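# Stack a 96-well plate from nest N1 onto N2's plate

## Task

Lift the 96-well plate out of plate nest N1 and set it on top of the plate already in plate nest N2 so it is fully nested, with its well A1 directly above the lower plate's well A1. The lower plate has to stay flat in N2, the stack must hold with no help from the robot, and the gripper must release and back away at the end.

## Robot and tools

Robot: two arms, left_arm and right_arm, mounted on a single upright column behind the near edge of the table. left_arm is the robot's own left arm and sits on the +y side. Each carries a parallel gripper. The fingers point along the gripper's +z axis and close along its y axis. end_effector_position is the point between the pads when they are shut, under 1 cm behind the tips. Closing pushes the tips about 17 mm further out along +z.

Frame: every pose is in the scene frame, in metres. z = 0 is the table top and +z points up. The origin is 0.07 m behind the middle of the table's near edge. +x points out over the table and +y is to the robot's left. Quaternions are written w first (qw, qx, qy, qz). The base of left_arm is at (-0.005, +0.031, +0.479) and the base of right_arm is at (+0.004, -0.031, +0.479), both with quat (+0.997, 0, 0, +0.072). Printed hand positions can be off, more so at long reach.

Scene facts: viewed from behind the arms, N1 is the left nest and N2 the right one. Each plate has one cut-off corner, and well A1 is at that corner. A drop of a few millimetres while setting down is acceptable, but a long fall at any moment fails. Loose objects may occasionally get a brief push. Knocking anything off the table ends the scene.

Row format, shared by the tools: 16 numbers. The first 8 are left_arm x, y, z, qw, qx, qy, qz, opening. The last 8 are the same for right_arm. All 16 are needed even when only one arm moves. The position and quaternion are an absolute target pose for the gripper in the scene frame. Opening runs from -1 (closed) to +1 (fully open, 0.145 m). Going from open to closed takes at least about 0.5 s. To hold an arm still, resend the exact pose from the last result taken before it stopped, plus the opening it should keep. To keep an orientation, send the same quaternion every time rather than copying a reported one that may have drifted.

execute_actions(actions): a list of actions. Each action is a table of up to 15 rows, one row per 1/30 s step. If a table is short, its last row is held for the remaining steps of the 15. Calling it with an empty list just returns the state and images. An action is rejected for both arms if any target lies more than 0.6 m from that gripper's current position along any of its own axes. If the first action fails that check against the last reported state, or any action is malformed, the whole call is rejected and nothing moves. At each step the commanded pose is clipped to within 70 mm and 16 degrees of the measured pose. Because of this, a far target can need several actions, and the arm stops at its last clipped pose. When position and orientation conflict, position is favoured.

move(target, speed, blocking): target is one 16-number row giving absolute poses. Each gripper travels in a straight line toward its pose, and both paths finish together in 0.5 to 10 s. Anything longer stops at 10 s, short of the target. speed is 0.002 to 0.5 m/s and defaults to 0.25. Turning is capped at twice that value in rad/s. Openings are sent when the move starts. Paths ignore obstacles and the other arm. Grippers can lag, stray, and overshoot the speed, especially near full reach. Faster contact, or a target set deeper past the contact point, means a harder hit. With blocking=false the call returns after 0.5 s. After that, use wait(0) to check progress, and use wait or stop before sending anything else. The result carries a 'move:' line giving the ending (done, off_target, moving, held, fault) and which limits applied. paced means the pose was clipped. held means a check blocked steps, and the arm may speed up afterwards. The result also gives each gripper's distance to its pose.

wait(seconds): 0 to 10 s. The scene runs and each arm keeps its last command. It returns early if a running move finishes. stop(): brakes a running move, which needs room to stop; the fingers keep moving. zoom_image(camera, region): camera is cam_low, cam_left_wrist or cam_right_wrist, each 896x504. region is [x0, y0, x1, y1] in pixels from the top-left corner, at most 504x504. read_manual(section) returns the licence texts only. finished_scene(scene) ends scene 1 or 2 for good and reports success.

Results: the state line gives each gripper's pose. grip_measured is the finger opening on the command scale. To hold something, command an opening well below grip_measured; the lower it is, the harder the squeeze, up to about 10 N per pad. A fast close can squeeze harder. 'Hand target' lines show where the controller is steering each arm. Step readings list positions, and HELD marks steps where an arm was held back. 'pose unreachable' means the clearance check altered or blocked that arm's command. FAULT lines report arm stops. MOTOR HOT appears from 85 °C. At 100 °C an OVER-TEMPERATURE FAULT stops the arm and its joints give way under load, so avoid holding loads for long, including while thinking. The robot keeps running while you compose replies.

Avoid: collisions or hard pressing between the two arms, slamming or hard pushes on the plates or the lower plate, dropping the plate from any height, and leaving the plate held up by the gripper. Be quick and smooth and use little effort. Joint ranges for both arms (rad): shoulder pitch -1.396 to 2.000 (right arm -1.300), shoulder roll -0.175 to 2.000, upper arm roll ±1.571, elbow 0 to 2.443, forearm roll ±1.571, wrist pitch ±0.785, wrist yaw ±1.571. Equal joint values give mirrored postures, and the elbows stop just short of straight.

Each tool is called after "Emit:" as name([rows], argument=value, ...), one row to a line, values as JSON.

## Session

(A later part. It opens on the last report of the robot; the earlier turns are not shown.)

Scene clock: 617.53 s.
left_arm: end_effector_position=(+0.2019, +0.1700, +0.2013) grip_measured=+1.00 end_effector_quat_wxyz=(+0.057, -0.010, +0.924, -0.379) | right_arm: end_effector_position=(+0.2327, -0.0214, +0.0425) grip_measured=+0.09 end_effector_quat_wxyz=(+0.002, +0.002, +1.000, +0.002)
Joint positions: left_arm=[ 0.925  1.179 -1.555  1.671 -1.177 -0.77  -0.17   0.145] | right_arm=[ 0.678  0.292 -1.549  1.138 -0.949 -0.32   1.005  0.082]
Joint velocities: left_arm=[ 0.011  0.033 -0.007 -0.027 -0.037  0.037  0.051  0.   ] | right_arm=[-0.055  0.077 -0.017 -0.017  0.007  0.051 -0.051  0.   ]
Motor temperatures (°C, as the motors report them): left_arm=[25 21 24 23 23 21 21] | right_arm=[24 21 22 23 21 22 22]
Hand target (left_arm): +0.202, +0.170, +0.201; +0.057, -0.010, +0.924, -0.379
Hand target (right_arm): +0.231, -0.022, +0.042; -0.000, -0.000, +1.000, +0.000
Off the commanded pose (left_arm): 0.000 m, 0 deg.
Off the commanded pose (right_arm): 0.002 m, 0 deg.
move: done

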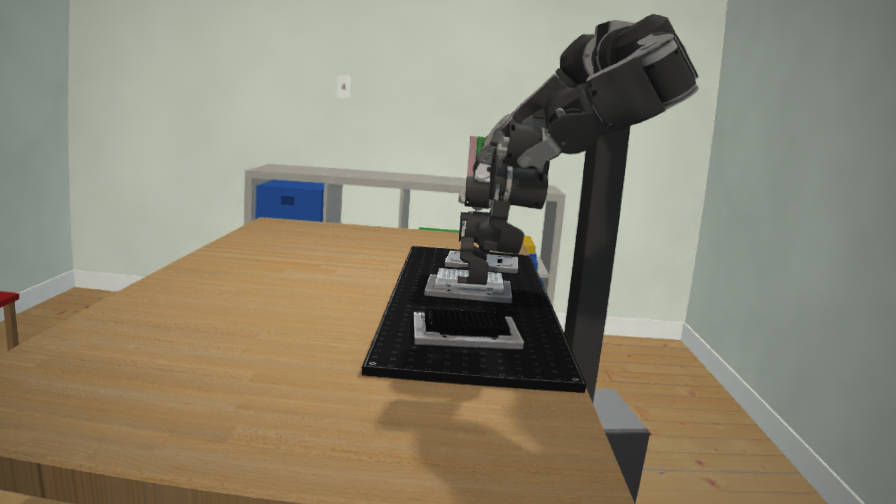

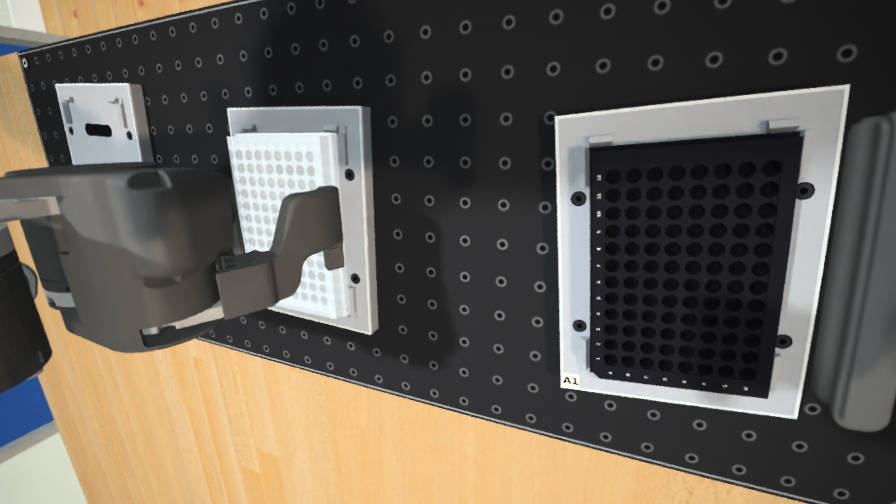

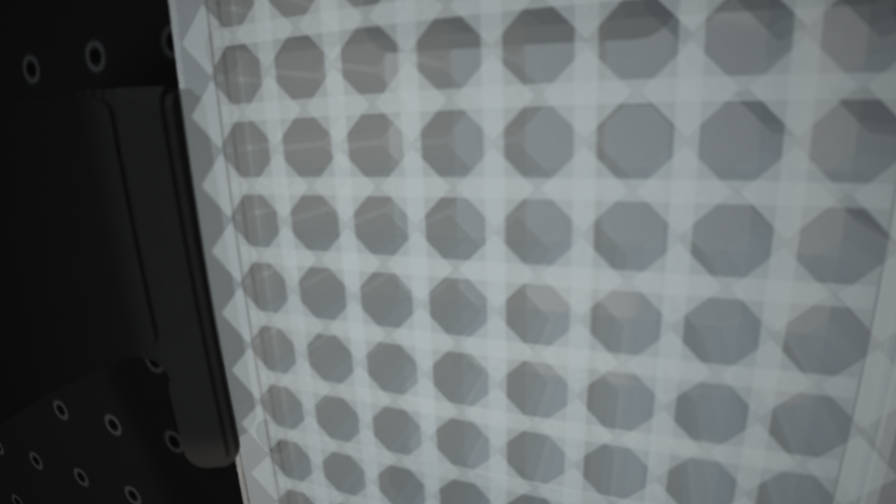

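Emit:
move(target=[0.2019,0.17,0.2013,0.057,-0.010,0.924,-0.379,1.0,0.2318,-0.0225,0.0385,0,0,1,0,-0.3], speed=0.003)

Emit:
zoom_image(camera="cam_left_wrist", region=[200, 95, 400, 345])

Scene clock: 626.43 s.
left_arm: end_effector_position=(+0.2019, +0.1700, +0.2013) grip_measured=+1.00 end_effector_quat_wxyz=(+0.057, -0.010, +0.924, -0.379) | right_arm: end_effector_position=(+0.2344, -0.0228, +0.0403) grip_measured=+0.09 end_effector_quat_wxyz=(+0.003, +0.002, +1.000, -0.001)
Joint positions: left_arm=[ 0.925  1.179 -1.555  1.671 -1.177 -0.77  -0.17   0.145] | right_arm=[ 0.677  0.286 -1.549  1.119 -0.955 -0.324  0.999  0.082]
Joint velocities: left_arm=[-0.099 -0.077  0.002  0.012 -0.066  0.051 -0.007 -0.   ] | right_arm=[ 0.033  0.055 -0.002  0.002 -0.022 -0.007 -0.051  0.   ]
Motor temperatures (°C, as the motors report them): left_arm=[25 21 24 23 23 21 21] | right_arm=[24 21 22 23 21 22 22]
Hand target (left_arm): +0.202, +0.170, +0.201; +0.057, -0.010, +0.924, -0.379
Hand target (right_arm): +0.232, -0.023, +0.039; +0.000, -0.000, +1.000, -0.000
Off the commanded pose (left_arm): 0.000 m, 0 deg.
Off the commanded pose (right_arm): 0.003 m, 0 deg.
move: done

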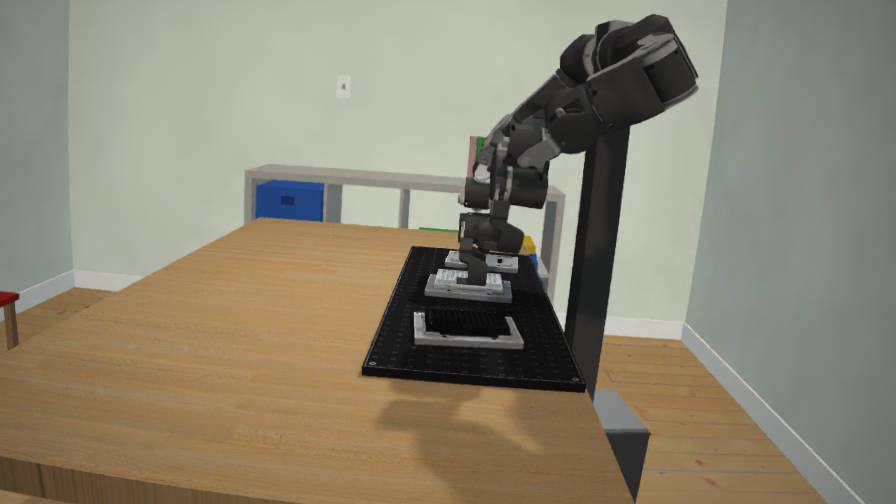

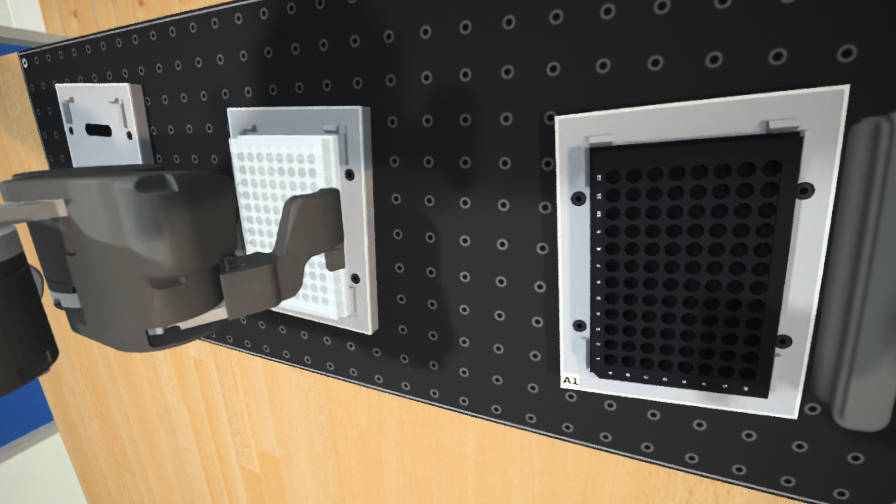

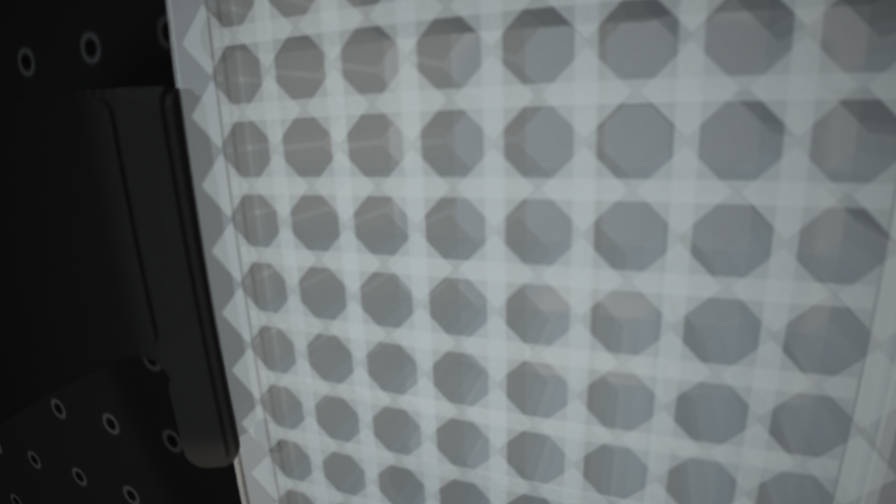

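Region (200, 95, 400, 345) of cam_left_wrist's 896x504 image, scaled by 2.016, with more detail than that image has; it fills the left 403 columns of this view, and the rest is white.

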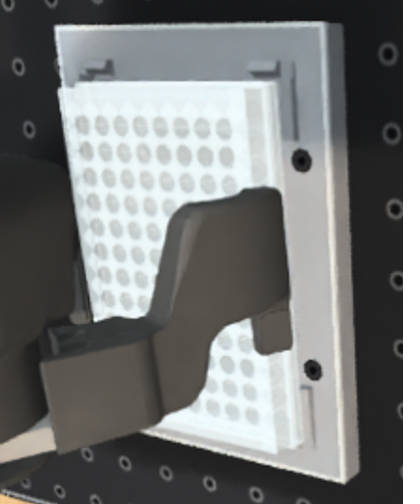

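Emit:
execute_actions([
  [[0.2019,0.17,0.2013,0.057,-0.010,0.924,-0.379,1.0,0.2315,-0.0227,0.0385,0,0,1,0,-0.3],[0.2019,0.17,0.2013,0.057,-0.010,0.924,-0.379,1.0,0.2315,-0.0227,0.0385,0,0,1,0,-0.3],[0.2019,0.17,0.2013,0.057,-0.010,0.924,-0.379,1.0,0.2312,-0.0228,0.0385,0,0,1,0,-0.3],[0.2019,0.17,0.2013,0.057,-0.010,0.924,-0.379,1.0,0.2312,-0.0228,0.0385,0,0,1,0,-0.3],[0.2019,0.17,0.2013,0.057,-0.010,0.924,-0.379,1.0,0.2309,-0.0229,0.0385,0,0,1,0,-0.3],[0.2019,0.17,0.2013,0.057,-0.010,0.924,-0.379,1.0,0.2309,-0.0229,0.0385,0,0,1,0,-0.3],[0.2019,0.17,0.2013,0.057,-0.010,0.924,-0.379,1.0,0.2306,-0.023,0.0385,0,0,1,0,-0.3]],
])

Emit:
zoom_image(camera="cam_left_wrist", region=[200, 95, 400, 345])

Scene clock: 649.63 s.
left_arm: end_effector_position=(+0.2019, +0.1700, +0.2013) grip_measured=+1.00 end_effector_quat_wxyz=(+0.057, -0.010, +0.924, -0.379) | right_arm: end_effector_position=(+0.2329, -0.0227, +0.0398) grip_measured=+0.09 end_effector_quat_wxyz=(+0.002, +0.001, +1.000, -0.001)
Joint positions: left_arm=[ 0.925  1.179 -1.555  1.671 -1.177 -0.77  -0.17   0.145] | right_arm=[ 0.673  0.286 -1.549  1.121 -0.957 -0.324  0.999  0.082]
Joint velocities: left_arm=[ 0.011 -0.055 -0.007  0.007  0.007  0.095 -0.007  0.   ] | right_arm=[ 0.055  0.077 -0.002  0.002  0.066 -0.066  0.007  0.   ]
Motor temperatures (°C, as the motors report them): left_arm=[25 21 24 23 23 21 21] | right_arm=[24 21 22 22 21 22 22]
Hand target (left_arm): +0.202, +0.170, +0.201; +0.057, -0.010, +0.924, -0.379
Hand target (right_arm): +0.231, -0.023, +0.038; -0.000, -0.000, +1.000, +0.000
Off the commanded pose (left_arm): 0.000 m, 0 deg.
Off the commanded pose (right_arm): 0.003 m, 0 deg.
Step readings (end_effector_position):
0: left_arm (+0.2019, +0.1700, +0.2013) | right_arm (+0.2344, -0.0228, +0.0403)
1: left_arm (+0.2019, +0.1700, +0.2013) | right_arm (+0.2342, -0.0228, +0.0402)
2: left_arm (+0.2019, +0.1700, +0.2013) | right_arm (+0.2341, -0.0229, +0.0401)
4: left_arm (+0.2019, +0.1700, +0.2013) | right_arm (+0.2336, -0.0229, +0.0399)
8: left_arm (+0.2019, +0.1700, +0.2013) | right_arm (+0.2331, -0.0228, +0.0398)
15: end_effector_position above

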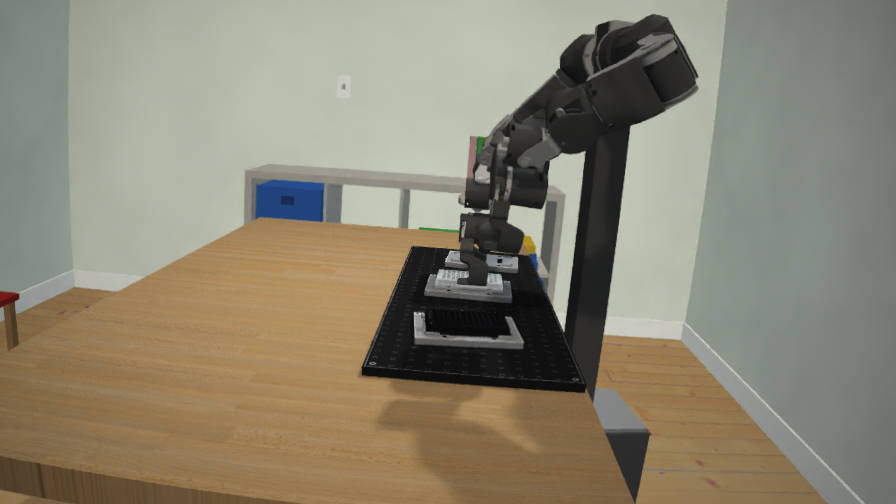

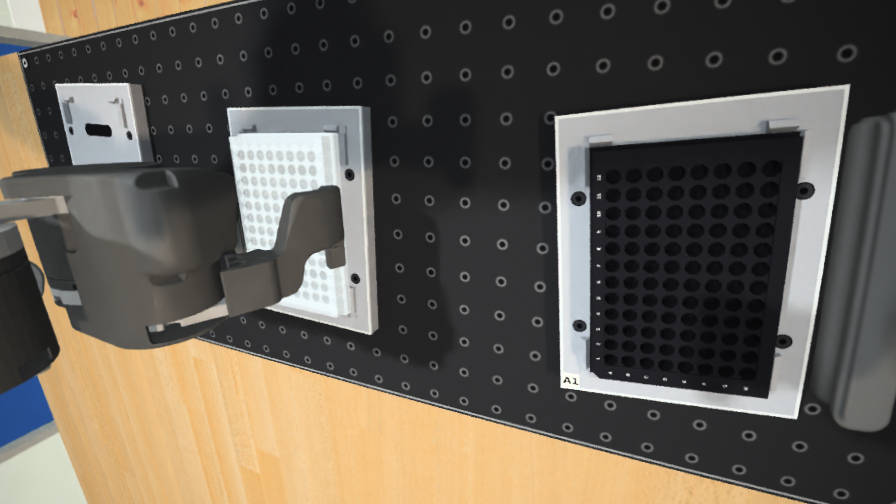

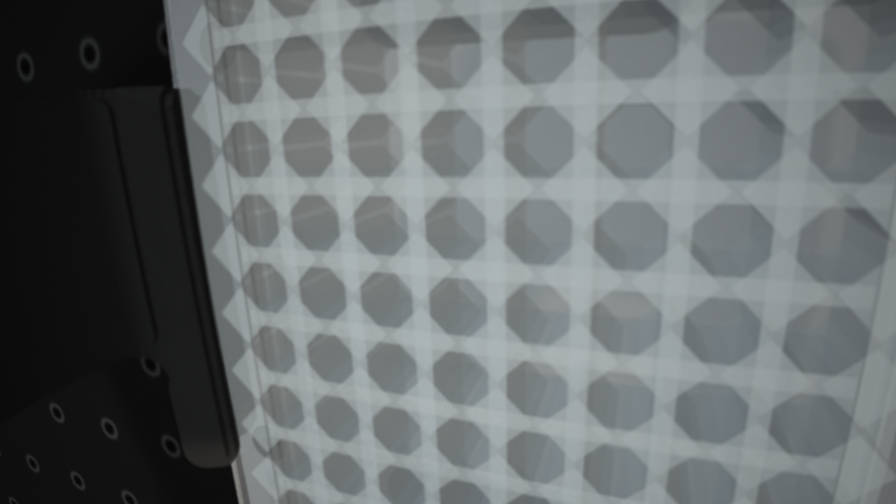

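Region (200, 95, 400, 345) of cam_left_wrist's 896x504 image, scaled by 2.016, with more detail than that image has; it fills the left 403 columns of this view, and the rest is white.

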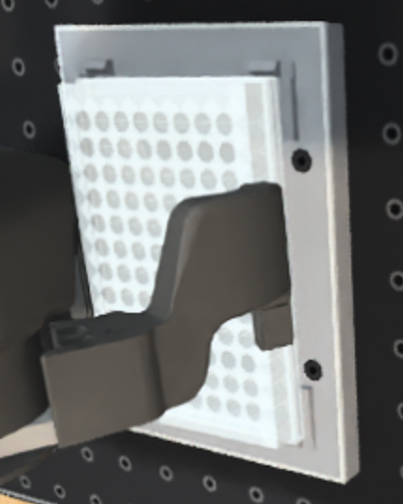

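Emit:
execute_actions([
  [[0.2019,0.17,0.2013,0.057,-0.010,0.924,-0.379,1.0,0.2305,-0.023,0.0383,0,0,1,0,-0.3],[0.2019,0.17,0.2013,0.057,-0.010,0.924,-0.379,1.0,0.2304,-0.023,0.0381,0,0,1,0,-0.3],[0.2019,0.17,0.2013,0.057,-0.010,0.924,-0.379,1.0,0.2303,-0.023,0.0379,0,0,1,0,-0.3],[0.2019,0.17,0.2013,0.057,-0.010,0.924,-0.379,1.0,0.2302,-0.023,0.0377,0,0,1,0,-0.3],[0.2019,0.17,0.2013,0.057,-0.010,0.924,-0.379,1.0,0.2301,-0.023,0.0375,0,0,1,0,-0.3],[0.2019,0.17,0.2013,0.057,-0.010,0.924,-0.379,1.0,0.2300,-0.023,0.0373,0,0,1,0,-0.3],[0.2019,0.17,0.2013,0.057,-0.010,0.924,-0.379,1.0,0.2299,-0.023,0.0371,0,0,1,0,-0.3],[0.2019,0.17,0.2013,0.057,-0.010,0.924,-0.379,1.0,0.2298,-0.023,0.0369,0,0,1,0,-0.3],[0.2019,0.17,0.2013,0.057,-0.010,0.924,-0.379,1.0,0.2298,-0.023,0.0367,0,0,1,0,-0.3],[0.2019,0.17,0.2013,0.057,-0.010,0.924,-0.379,1.0,0.2298,-0.023,0.0365,0,0,1,0,-0.3]],
])

Emit:
zoom_image(camera="cam_left_wrist", region=[200, 95, 400, 345])

Emit:
zoom_image(camera="cam_low", region=[410, 250, 530, 310])

Scene clock: 671.87 s.
left_arm: end_effector_position=(+0.2019, +0.1700, +0.2013) grip_measured=+1.00 end_effector_quat_wxyz=(+0.057, -0.010, +0.924, -0.379) | right_arm: end_effector_position=(+0.2325, -0.0230, +0.0386) grip_measured=+0.09 end_effector_quat_wxyz=(+0.003, +0.000, +1.000, -0.001)
Joint positions: left_arm=[ 0.925  1.179 -1.555  1.671 -1.177 -0.77  -0.17   0.145] | right_arm=[ 0.669  0.285 -1.549  1.118 -0.964 -0.324  0.995  0.082]
Joint velocities: left_arm=[ 0.011 -0.099 -0.002  0.007  0.007 -0.022 -0.022  0.   ] | right_arm=[-0.121 -0.077  0.012 -0.002  0.007 -0.051  0.037 -0.   ]
Motor temperatures (°C, as the motors report them): left_arm=[25 21 24 23 23 21 21] | right_arm=[24 21 22 23 21 22 22]
Hand target (left_arm): +0.202, +0.170, +0.201; +0.057, -0.010, +0.924, -0.379
Hand target (right_arm): +0.230, -0.023, +0.036; +0.000, -0.000, +1.000, -0.000
Off the commanded pose (left_arm): 0.000 m, 0 deg.
Off the commanded pose (right_arm): 0.003 m, 0 deg.
Step readings (end_effector_position):
0: left_arm (+0.2019, +0.1700, +0.2013) | right_arm (+0.2329, -0.0227, +0.0398)
1: left_arm (+0.2019, +0.1700, +0.2013) | right_arm (+0.2330, -0.0227, +0.0398)
2: left_arm (+0.2019, +0.1700, +0.2013) | right_arm (+0.2328, -0.0228, +0.0397)
4: left_arm (+0.2019, +0.1700, +0.2013) | right_arm (+0.2325, -0.0228, +0.0394)
8: left_arm (+0.2019, +0.1700, +0.2013) | right_arm (+0.2322, -0.0228, +0.0389)
15: end_effector_position above

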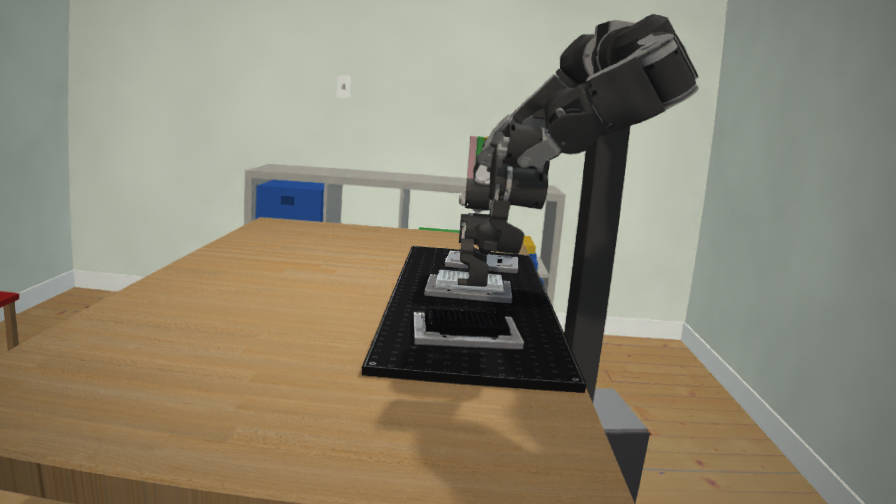

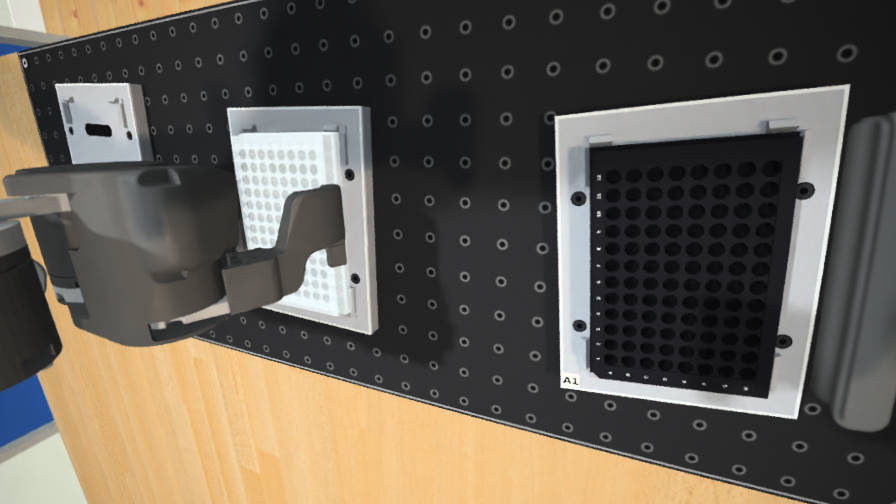

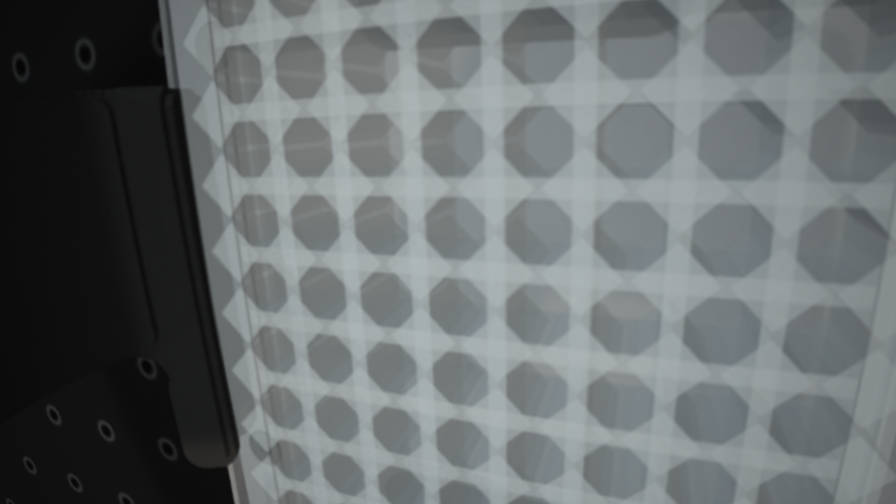

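Region (200, 95, 400, 345) of cam_left_wrist's 896x504 image, scaled by 2.016, with more detail than that image has; it fills the left 403 columns of this view, and the rest is white.

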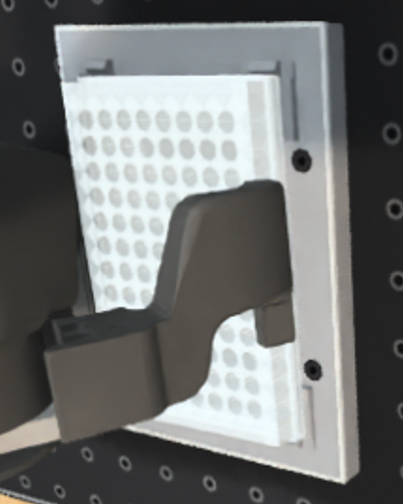

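Region (410, 250, 530, 310) of cam_low's 896x504 image, scaled by 4.200, with more detail than that image has.

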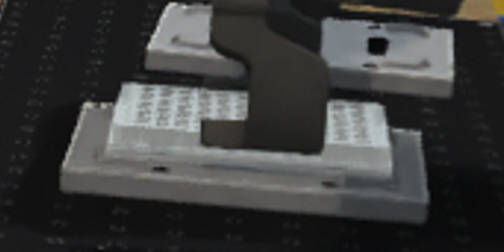

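Emit:
execute_actions([
  [[0.2019,0.17,0.2013,0.057,-0.010,0.924,-0.379,1.0,0.2300,-0.023,0.0363,0,0,1,0,-0.3],[0.2019,0.17,0.2013,0.057,-0.010,0.924,-0.379,1.0,0.2300,-0.023,0.0361,0,0,1,0,-0.3],[0.2019,0.17,0.2013,0.057,-0.010,0.924,-0.379,1.0,0.2300,-0.023,0.0359,0,0,1,0,-0.3],[0.2019,0.17,0.2013,0.057,-0.010,0.924,-0.379,1.0,0.2300,-0.023,0.0357,0,0,1,0,-0.3],[0.2019,0.17,0.2013,0.057,-0.010,0.924,-0.379,1.0,0.2300,-0.023,0.0355,0,0,1,0,-0.3],[0.2019,0.17,0.2013,0.057,-0.010,0.924,-0.379,1.0,0.2300,-0.023,0.0353,0,0,1,0,-0.3],[0.2019,0.17,0.2013,0.057,-0.010,0.924,-0.379,1.0,0.2300,-0.023,0.0351,0,0,1,0,-0.3]],
])

Emit:
zoom_image(camera="cam_left_wrist", region=[200, 95, 400, 345])

Scene clock: 684.17 s.
left_arm: end_effector_position=(+0.2019, +0.1700, +0.2013) grip_measured=+1.00 end_effector_quat_wxyz=(+0.057, -0.010, +0.924, -0.379) | right_arm: end_effector_position=(+0.2329, -0.0230, +0.0379) grip_measured=+0.09 end_effector_quat_wxyz=(+0.002, -0.001, +1.000, -0.001)
Joint positions: left_arm=[ 0.925  1.179 -1.555  1.671 -1.177 -0.77  -0.17   0.145] | right_arm=[ 0.669  0.282 -1.549  1.11  -0.966 -0.329  0.993  0.082]
Joint velocities: left_arm=[-0.099  0.055  0.002 -0.017 -0.066 -0.022 -0.037  0.   ] | right_arm=[ 0.055  0.011 -0.007 -0.017 -0.022 -0.022  0.007  0.   ]
Motor temperatures (°C, as the motors report them): left_arm=[25 21 24 23 23 21 21] | right_arm=[24 21 22 23 21 22 22]
Hand target (left_arm): +0.202, +0.170, +0.201; +0.057, -0.010, +0.924, -0.379
Hand target (right_arm): +0.230, -0.023, +0.035; -0.000, -0.000, +1.000, -0.000
Off the commanded pose (left_arm): 0.000 m, 0 deg.
Off the commanded pose (right_arm): 0.004 m, 0 deg.
Step readings (end_effector_position):
0: left_arm (+0.2019, +0.1700, +0.2013) | right_arm (+0.2325, -0.0230, +0.0386)
1: left_arm (+0.2019, +0.1700, +0.2013) | right_arm (+0.2325, -0.0228, +0.0385)
2: left_arm (+0.2019, +0.1700, +0.2013) | right_arm (+0.2325, -0.0229, +0.0384)
4: left_arm (+0.2019, +0.1700, +0.2013) | right_arm (+0.2326, -0.0228, +0.0382)
8: left_arm (+0.2019, +0.1700, +0.2013) | right_arm (+0.2328, -0.0230, +0.0379)
15: end_effector_position above

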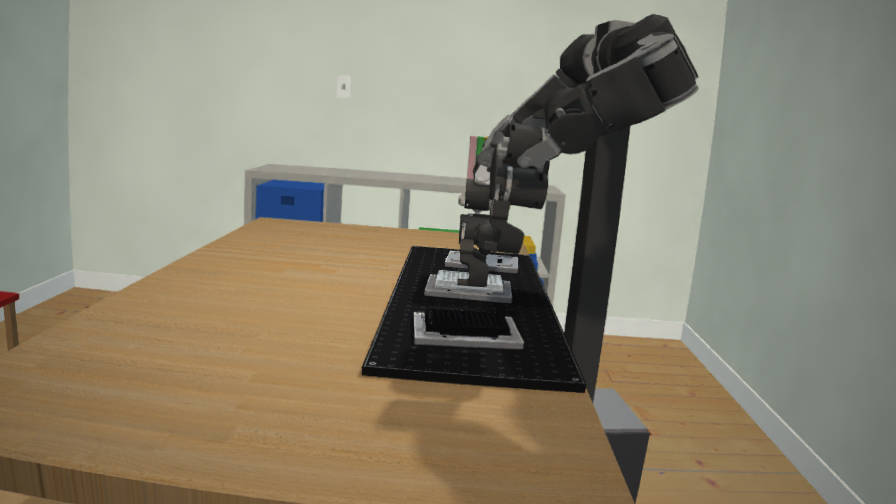

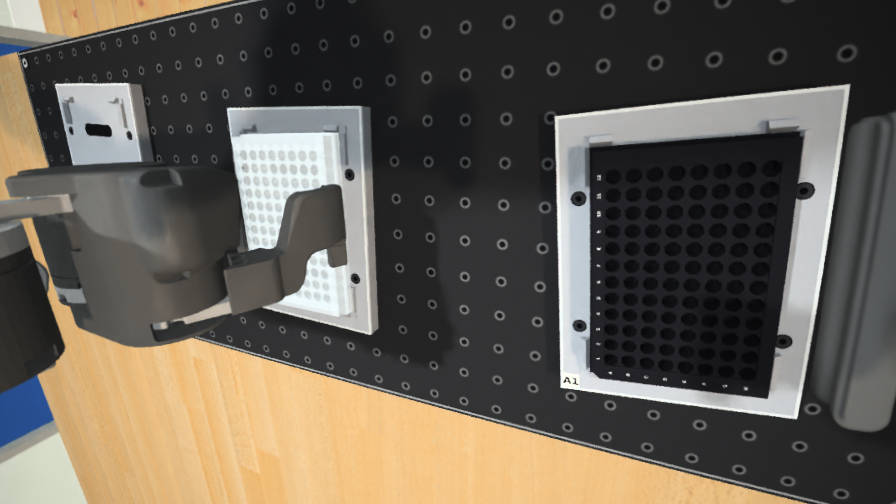

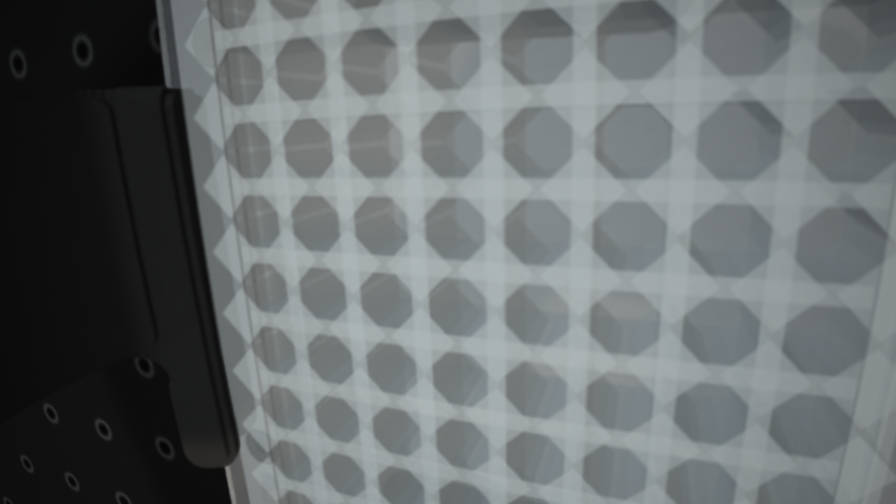

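Region (200, 95, 400, 345) of cam_left_wrist's 896x504 image, scaled by 2.016, with more detail than that image has; it fills the left 403 columns of this view, and the rest is white.

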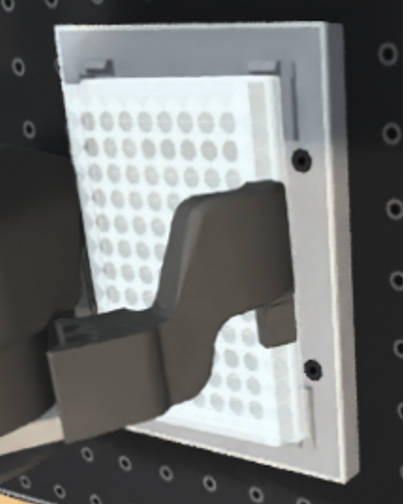

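Emit:
execute_actions([
  [[0.2019,0.17,0.2013,0.057,-0.010,0.924,-0.379,1.0,0.2305,-0.023,0.0358,0,0,1,0,-0.1],[0.2019,0.17,0.2013,0.057,-0.010,0.924,-0.379,1.0,0.2305,-0.023,0.0358,0,0,1,0,0.0],[0.2019,0.17,0.2013,0.057,-0.010,0.924,-0.379,1.0,0.2305,-0.023,0.0358,0,0,1,0,0.05],[0.2019,0.17,0.2013,0.057,-0.010,0.924,-0.379,1.0,0.2305,-0.023,0.0358,0,0,1,0,0.08],[0.2019,0.17,0.2013,0.057,-0.010,0.924,-0.379,1.0,0.2305,-0.023,0.0358,0,0,1,0,0.10],[0.2019,0.17,0.2013,0.057,-0.010,0.924,-0.379,1.0,0.2305,-0.023,0.0358,0,0,1,0,0.12],[0.2019,0.17,0.2013,0.057,-0.010,0.924,-0.379,1.0,0.2305,-0.023,0.0358,0,0,1,0,0.15],[0.2019,0.17,0.2013,0.057,-0.010,0.924,-0.379,1.0,0.2305,-0.023,0.0358,0,0,1,0,0.19],[0.2019,0.17,0.2013,0.057,-0.010,0.924,-0.379,1.0,0.2305,-0.023,0.0358,0,0,1,0,0.24],[0.2019,0.17,0.2013,0.057,-0.010,0.924,-0.379,1.0,0.2305,-0.023,0.0358,0,0,1,0,0.3],[0.2019,0.17,0.2013,0.057,-0.010,0.924,-0.379,1.0,0.2305,-0.023,0.0358,0,0,1,0,0.36],[0.2019,0.17,0.2013,0.057,-0.010,0.924,-0.379,1.0,0.2305,-0.023,0.0358,0,0,1,0,0.42],[0.2019,0.17,0.2013,0.057,-0.010,0.924,-0.379,1.0,0.2305,-0.023,0.0358,0,0,1,0,0.5]],
])

Emit:
zoom_image(camera="cam_left_wrist", region=[200, 95, 400, 345])

Scene clock: 704.90 s.
left_arm: end_effector_position=(+0.2019, +0.1700, +0.2013) grip_measured=+1.00 end_effector_quat_wxyz=(+0.057, -0.010, +0.924, -0.379) | right_arm: end_effector_position=(+0.2319, -0.0229, +0.0372) grip_measured=+0.50 end_effector_quat_wxyz=(+0.001, -0.001, +1.000, -0.001)
Joint positions: left_arm=[ 0.925  1.179 -1.555  1.671 -1.177 -0.77  -0.17   0.145] | right_arm=[ 0.667  0.281 -1.549  1.109 -0.966 -0.33   0.991  0.112]
Joint velocities: left_arm=[ 0.011 -0.011  0.007 -0.022  0.037  0.007  0.022 -0.   ] | right_arm=[-0.011 -0.011 -0.017 -0.012 -0.007 -0.022 -0.007  0.   ]
Motor temperatures (°C, as the motors report them): left_arm=[25 21 24 23 23 21 21] | right_arm=[24 21 22 22 21 22 22]
Hand target (left_arm): +0.202, +0.170, +0.201; +0.057, -0.010, +0.924, -0.379
Hand target (right_arm): +0.230, -0.023, +0.036; -0.000, -0.000, +1.000, +0.000
Off the commanded pose (left_arm): 0.000 m, 0 deg.
Off the commanded pose (right_arm): 0.002 m, 0 deg.
Step readings (end_effector_position):
0: left_arm (+0.2019, +0.1700, +0.2013) | right_arm (+0.2329, -0.0230, +0.0379)
1: left_arm (+0.2019, +0.1700, +0.2013) | right_arm (+0.2328, -0.0230, +0.0379)
2: left_arm (+0.2019, +0.1700, +0.2013) | right_arm (+0.2328, -0.0230, +0.0379)
4: left_arm (+0.2019, +0.1700, +0.2013) | right_arm (+0.2328, -0.0230, +0.0379)
8: left_arm (+0.2019, +0.1700, +0.2013) | right_arm (+0.2319, -0.0230, +0.0372)
15: end_effector_position above

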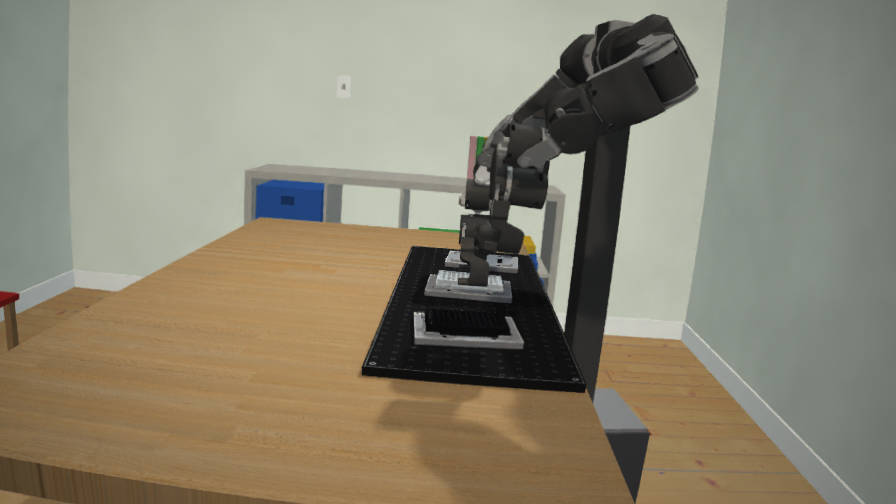

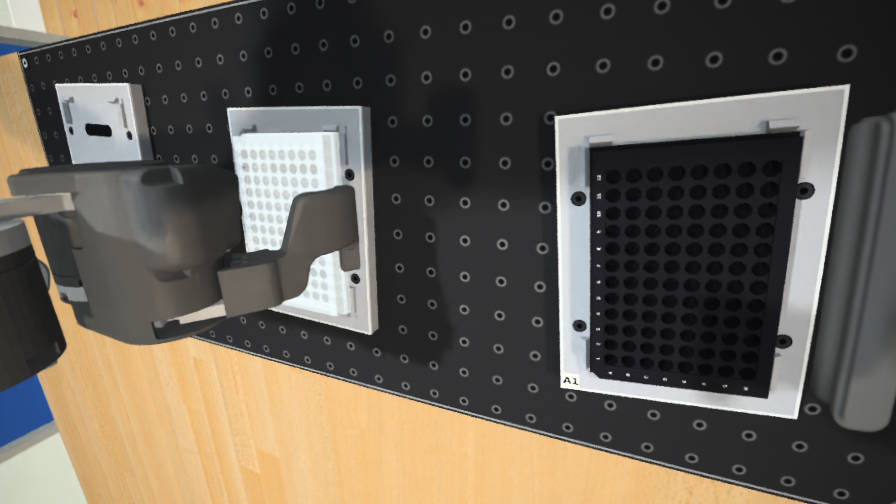

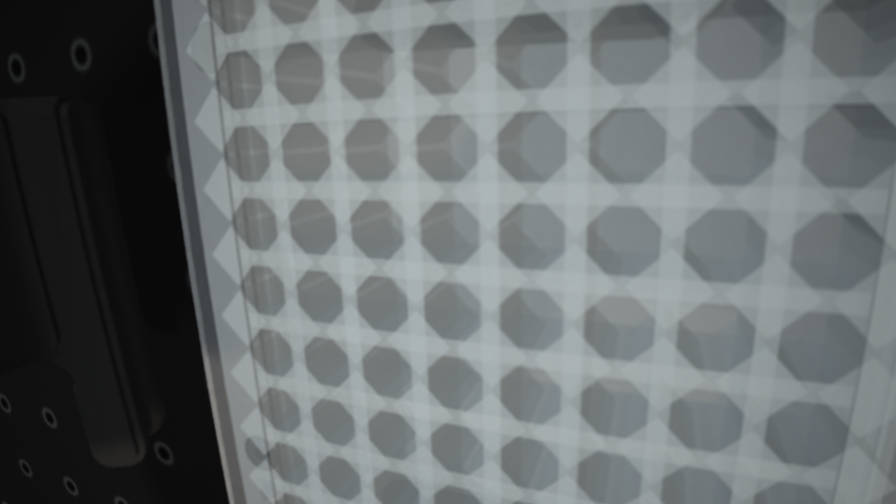

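Region (200, 95, 400, 345) of cam_left_wrist's 896x504 image, scaled by 2.016, with more detail than that image has; it fills the left 403 columns of this view, and the rest is white.

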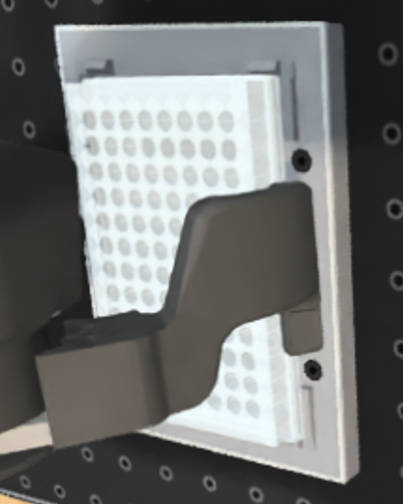

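Emit:
move(target=[0.2019,0.17,0.2013,0.057,-0.010,0.924,-0.379,1.0,0.2315,-0.023,0.09,0,0,1,0,0.5], speed=0.06)

Emit:
move(target=[0.2019,0.17,0.2013,0.057,-0.010,0.924,-0.379,1.0,0.19,-0.22,0.2,0,0,1,0,0.5], speed=0.2)

Scene clock: 714.43 s.
left_arm: end_effector_position=(+0.2019, +0.1700, +0.2013) grip_measured=+1.00 end_effector_quat_wxyz=(+0.057, -0.010, +0.924, -0.379) | right_arm: end_effector_position=(+0.2318, -0.0208, +0.0900) grip_measured=+0.50 end_effector_quat_wxyz=(+0.001, -0.000, +1.000, +0.004)
Joint positions: left_arm=[ 0.925  1.179 -1.555  1.671 -1.177 -0.77  -0.17   0.145] | right_arm=[ 0.745  0.392 -1.513  1.402 -0.847 -0.279  1.189  0.112]
Joint velocities: left_arm=[ 0.011  0.011 -0.017 -0.017 -0.007 -0.007  0.051  0.   ] | right_arm=[-0.099 -0.033 -0.012  0.002  0.066 -0.11  -0.051  0.   ]
Motor temperatures (°C, as the motors report them): left_arm=[25 21 24 23 23 21 21] | right_arm=[24 21 23 22 21 22 22]
Hand target (left_arm): +0.202, +0.170, +0.201; +0.057, -0.010, +0.924, -0.379
Hand target (right_arm): +0.232, -0.022, +0.090; +0.001, +0.002, +1.000, +0.001
Off the commanded pose (left_arm): 0.000 m, 0 deg.
Off the commanded pose (right_arm): 0.002 m, 0 deg.
move: done

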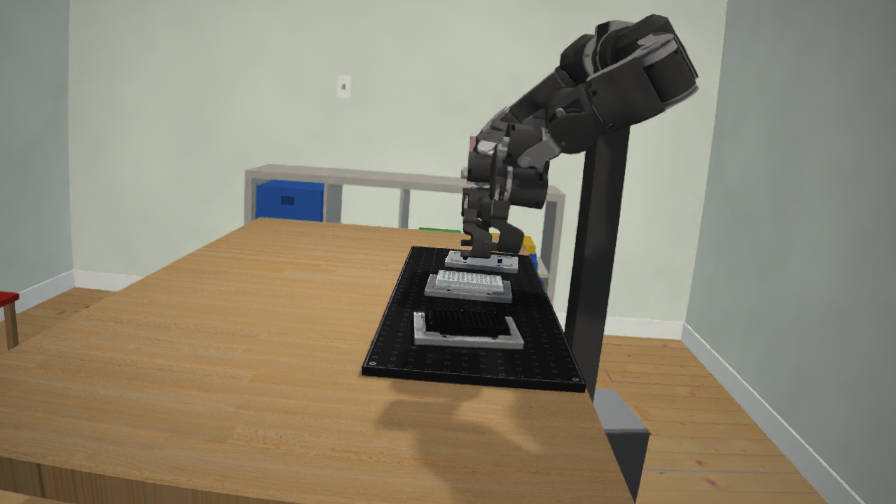

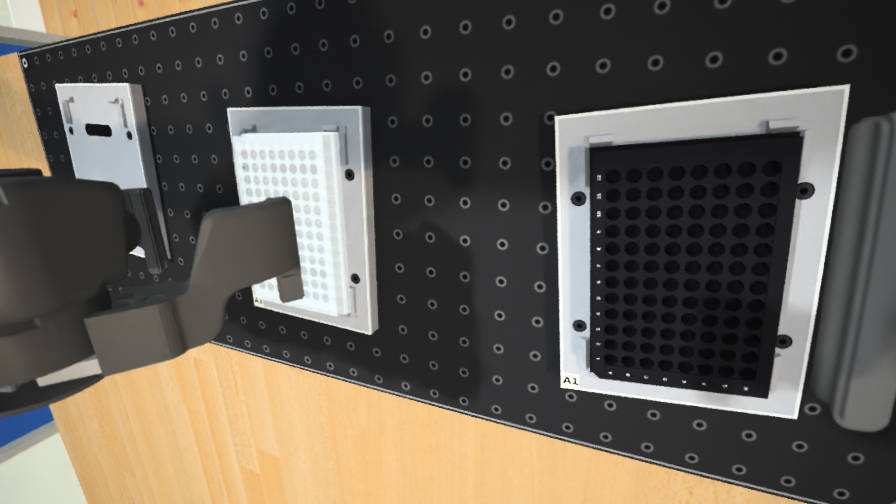

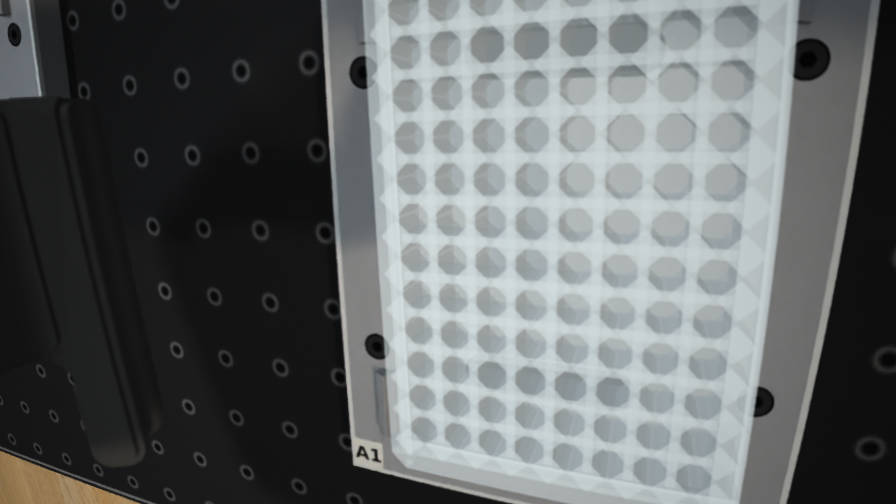

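Scene clock: 716.00 s.
left_arm: end_effector_position=(+0.2019, +0.1700, +0.2013) grip_measured=+1.00 end_effector_quat_wxyz=(+0.057, -0.010, +0.924, -0.379) | right_arm: end_effector_position=(+0.1866, -0.2202, +0.2018) grip_measured=+0.50 end_effector_quat_wxyz=(-0.004, +0.003, +1.000, -0.003)
Joint positions: left_arm=[ 0.925  1.179 -1.555  1.671 -1.177 -0.77  -0.17   0.145] | right_arm=[ 0.832  1.491 -1.467  2.133 -0.776 -0.588  0.98   0.112]
Joint velocities: left_arm=[-0.077 -0.055 -0.012 -0.012  0.037 -0.095  0.007  0.   ] | right_arm=[ 0.011 -0.121 -0.002 -0.007 -0.051  0.037  0.007  0.   ]
Motor temperatures (°C, as the motors report them): left_arm=[25 21 24 23 23 21 21] | right_arm=[24 21 23 22 21 22 22]
Hand target (left_arm): +0.202, +0.170, +0.201; +0.057, -0.010, +0.924, -0.379
Hand target (right_arm): +0.187, -0.219, +0.202; -0.003, +0.001, +1.000, -0.001
Off the commanded pose (left_arm): 0.000 m, 0 deg.
Off the commanded pose (right_arm): 0.004 m, 1 deg.
move: off_target (right_arm)

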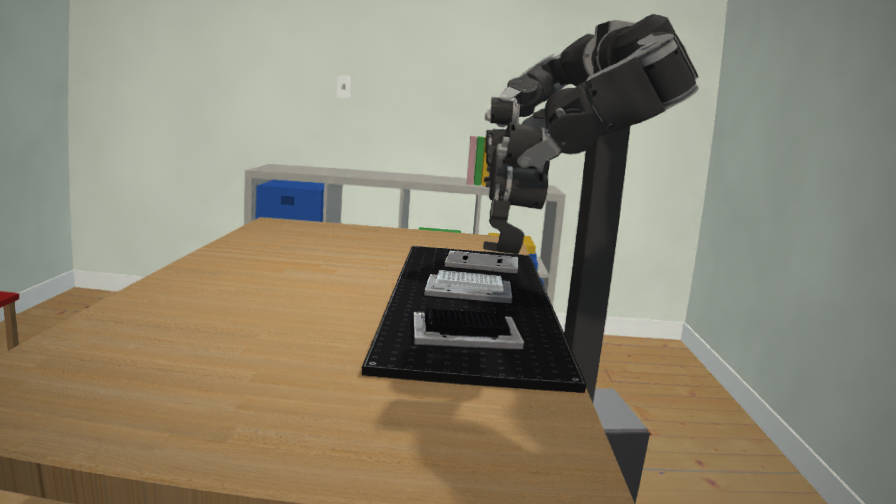

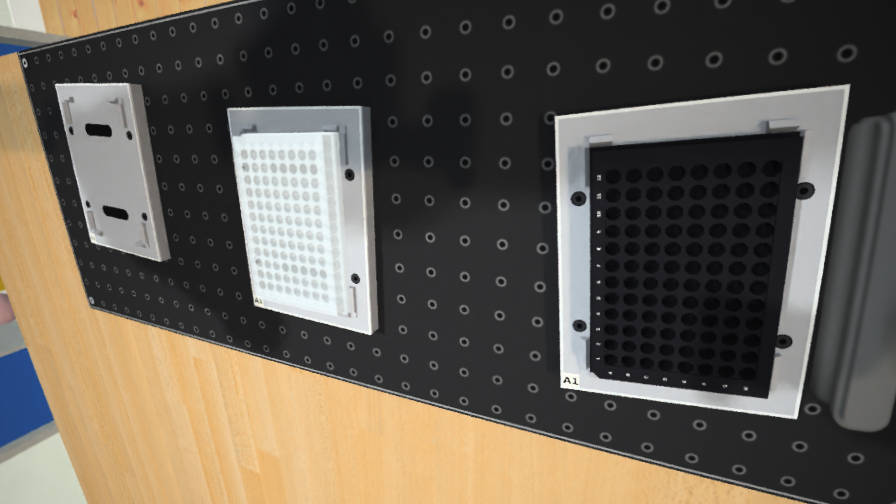

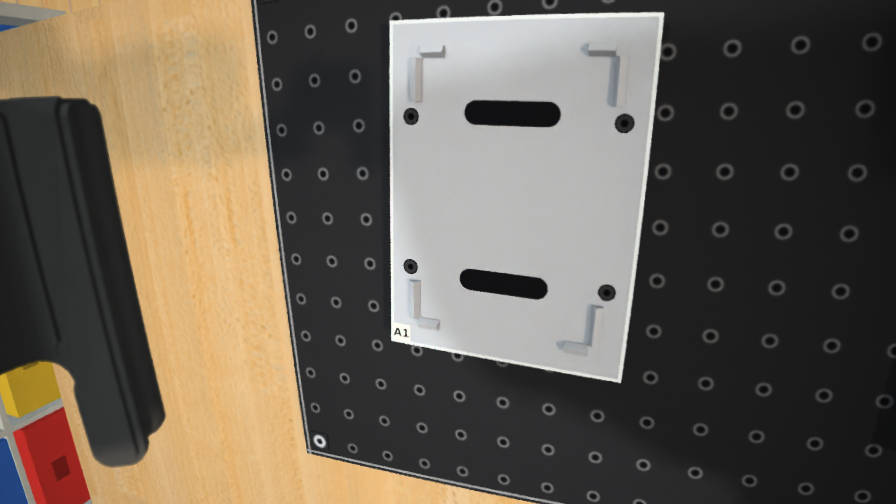

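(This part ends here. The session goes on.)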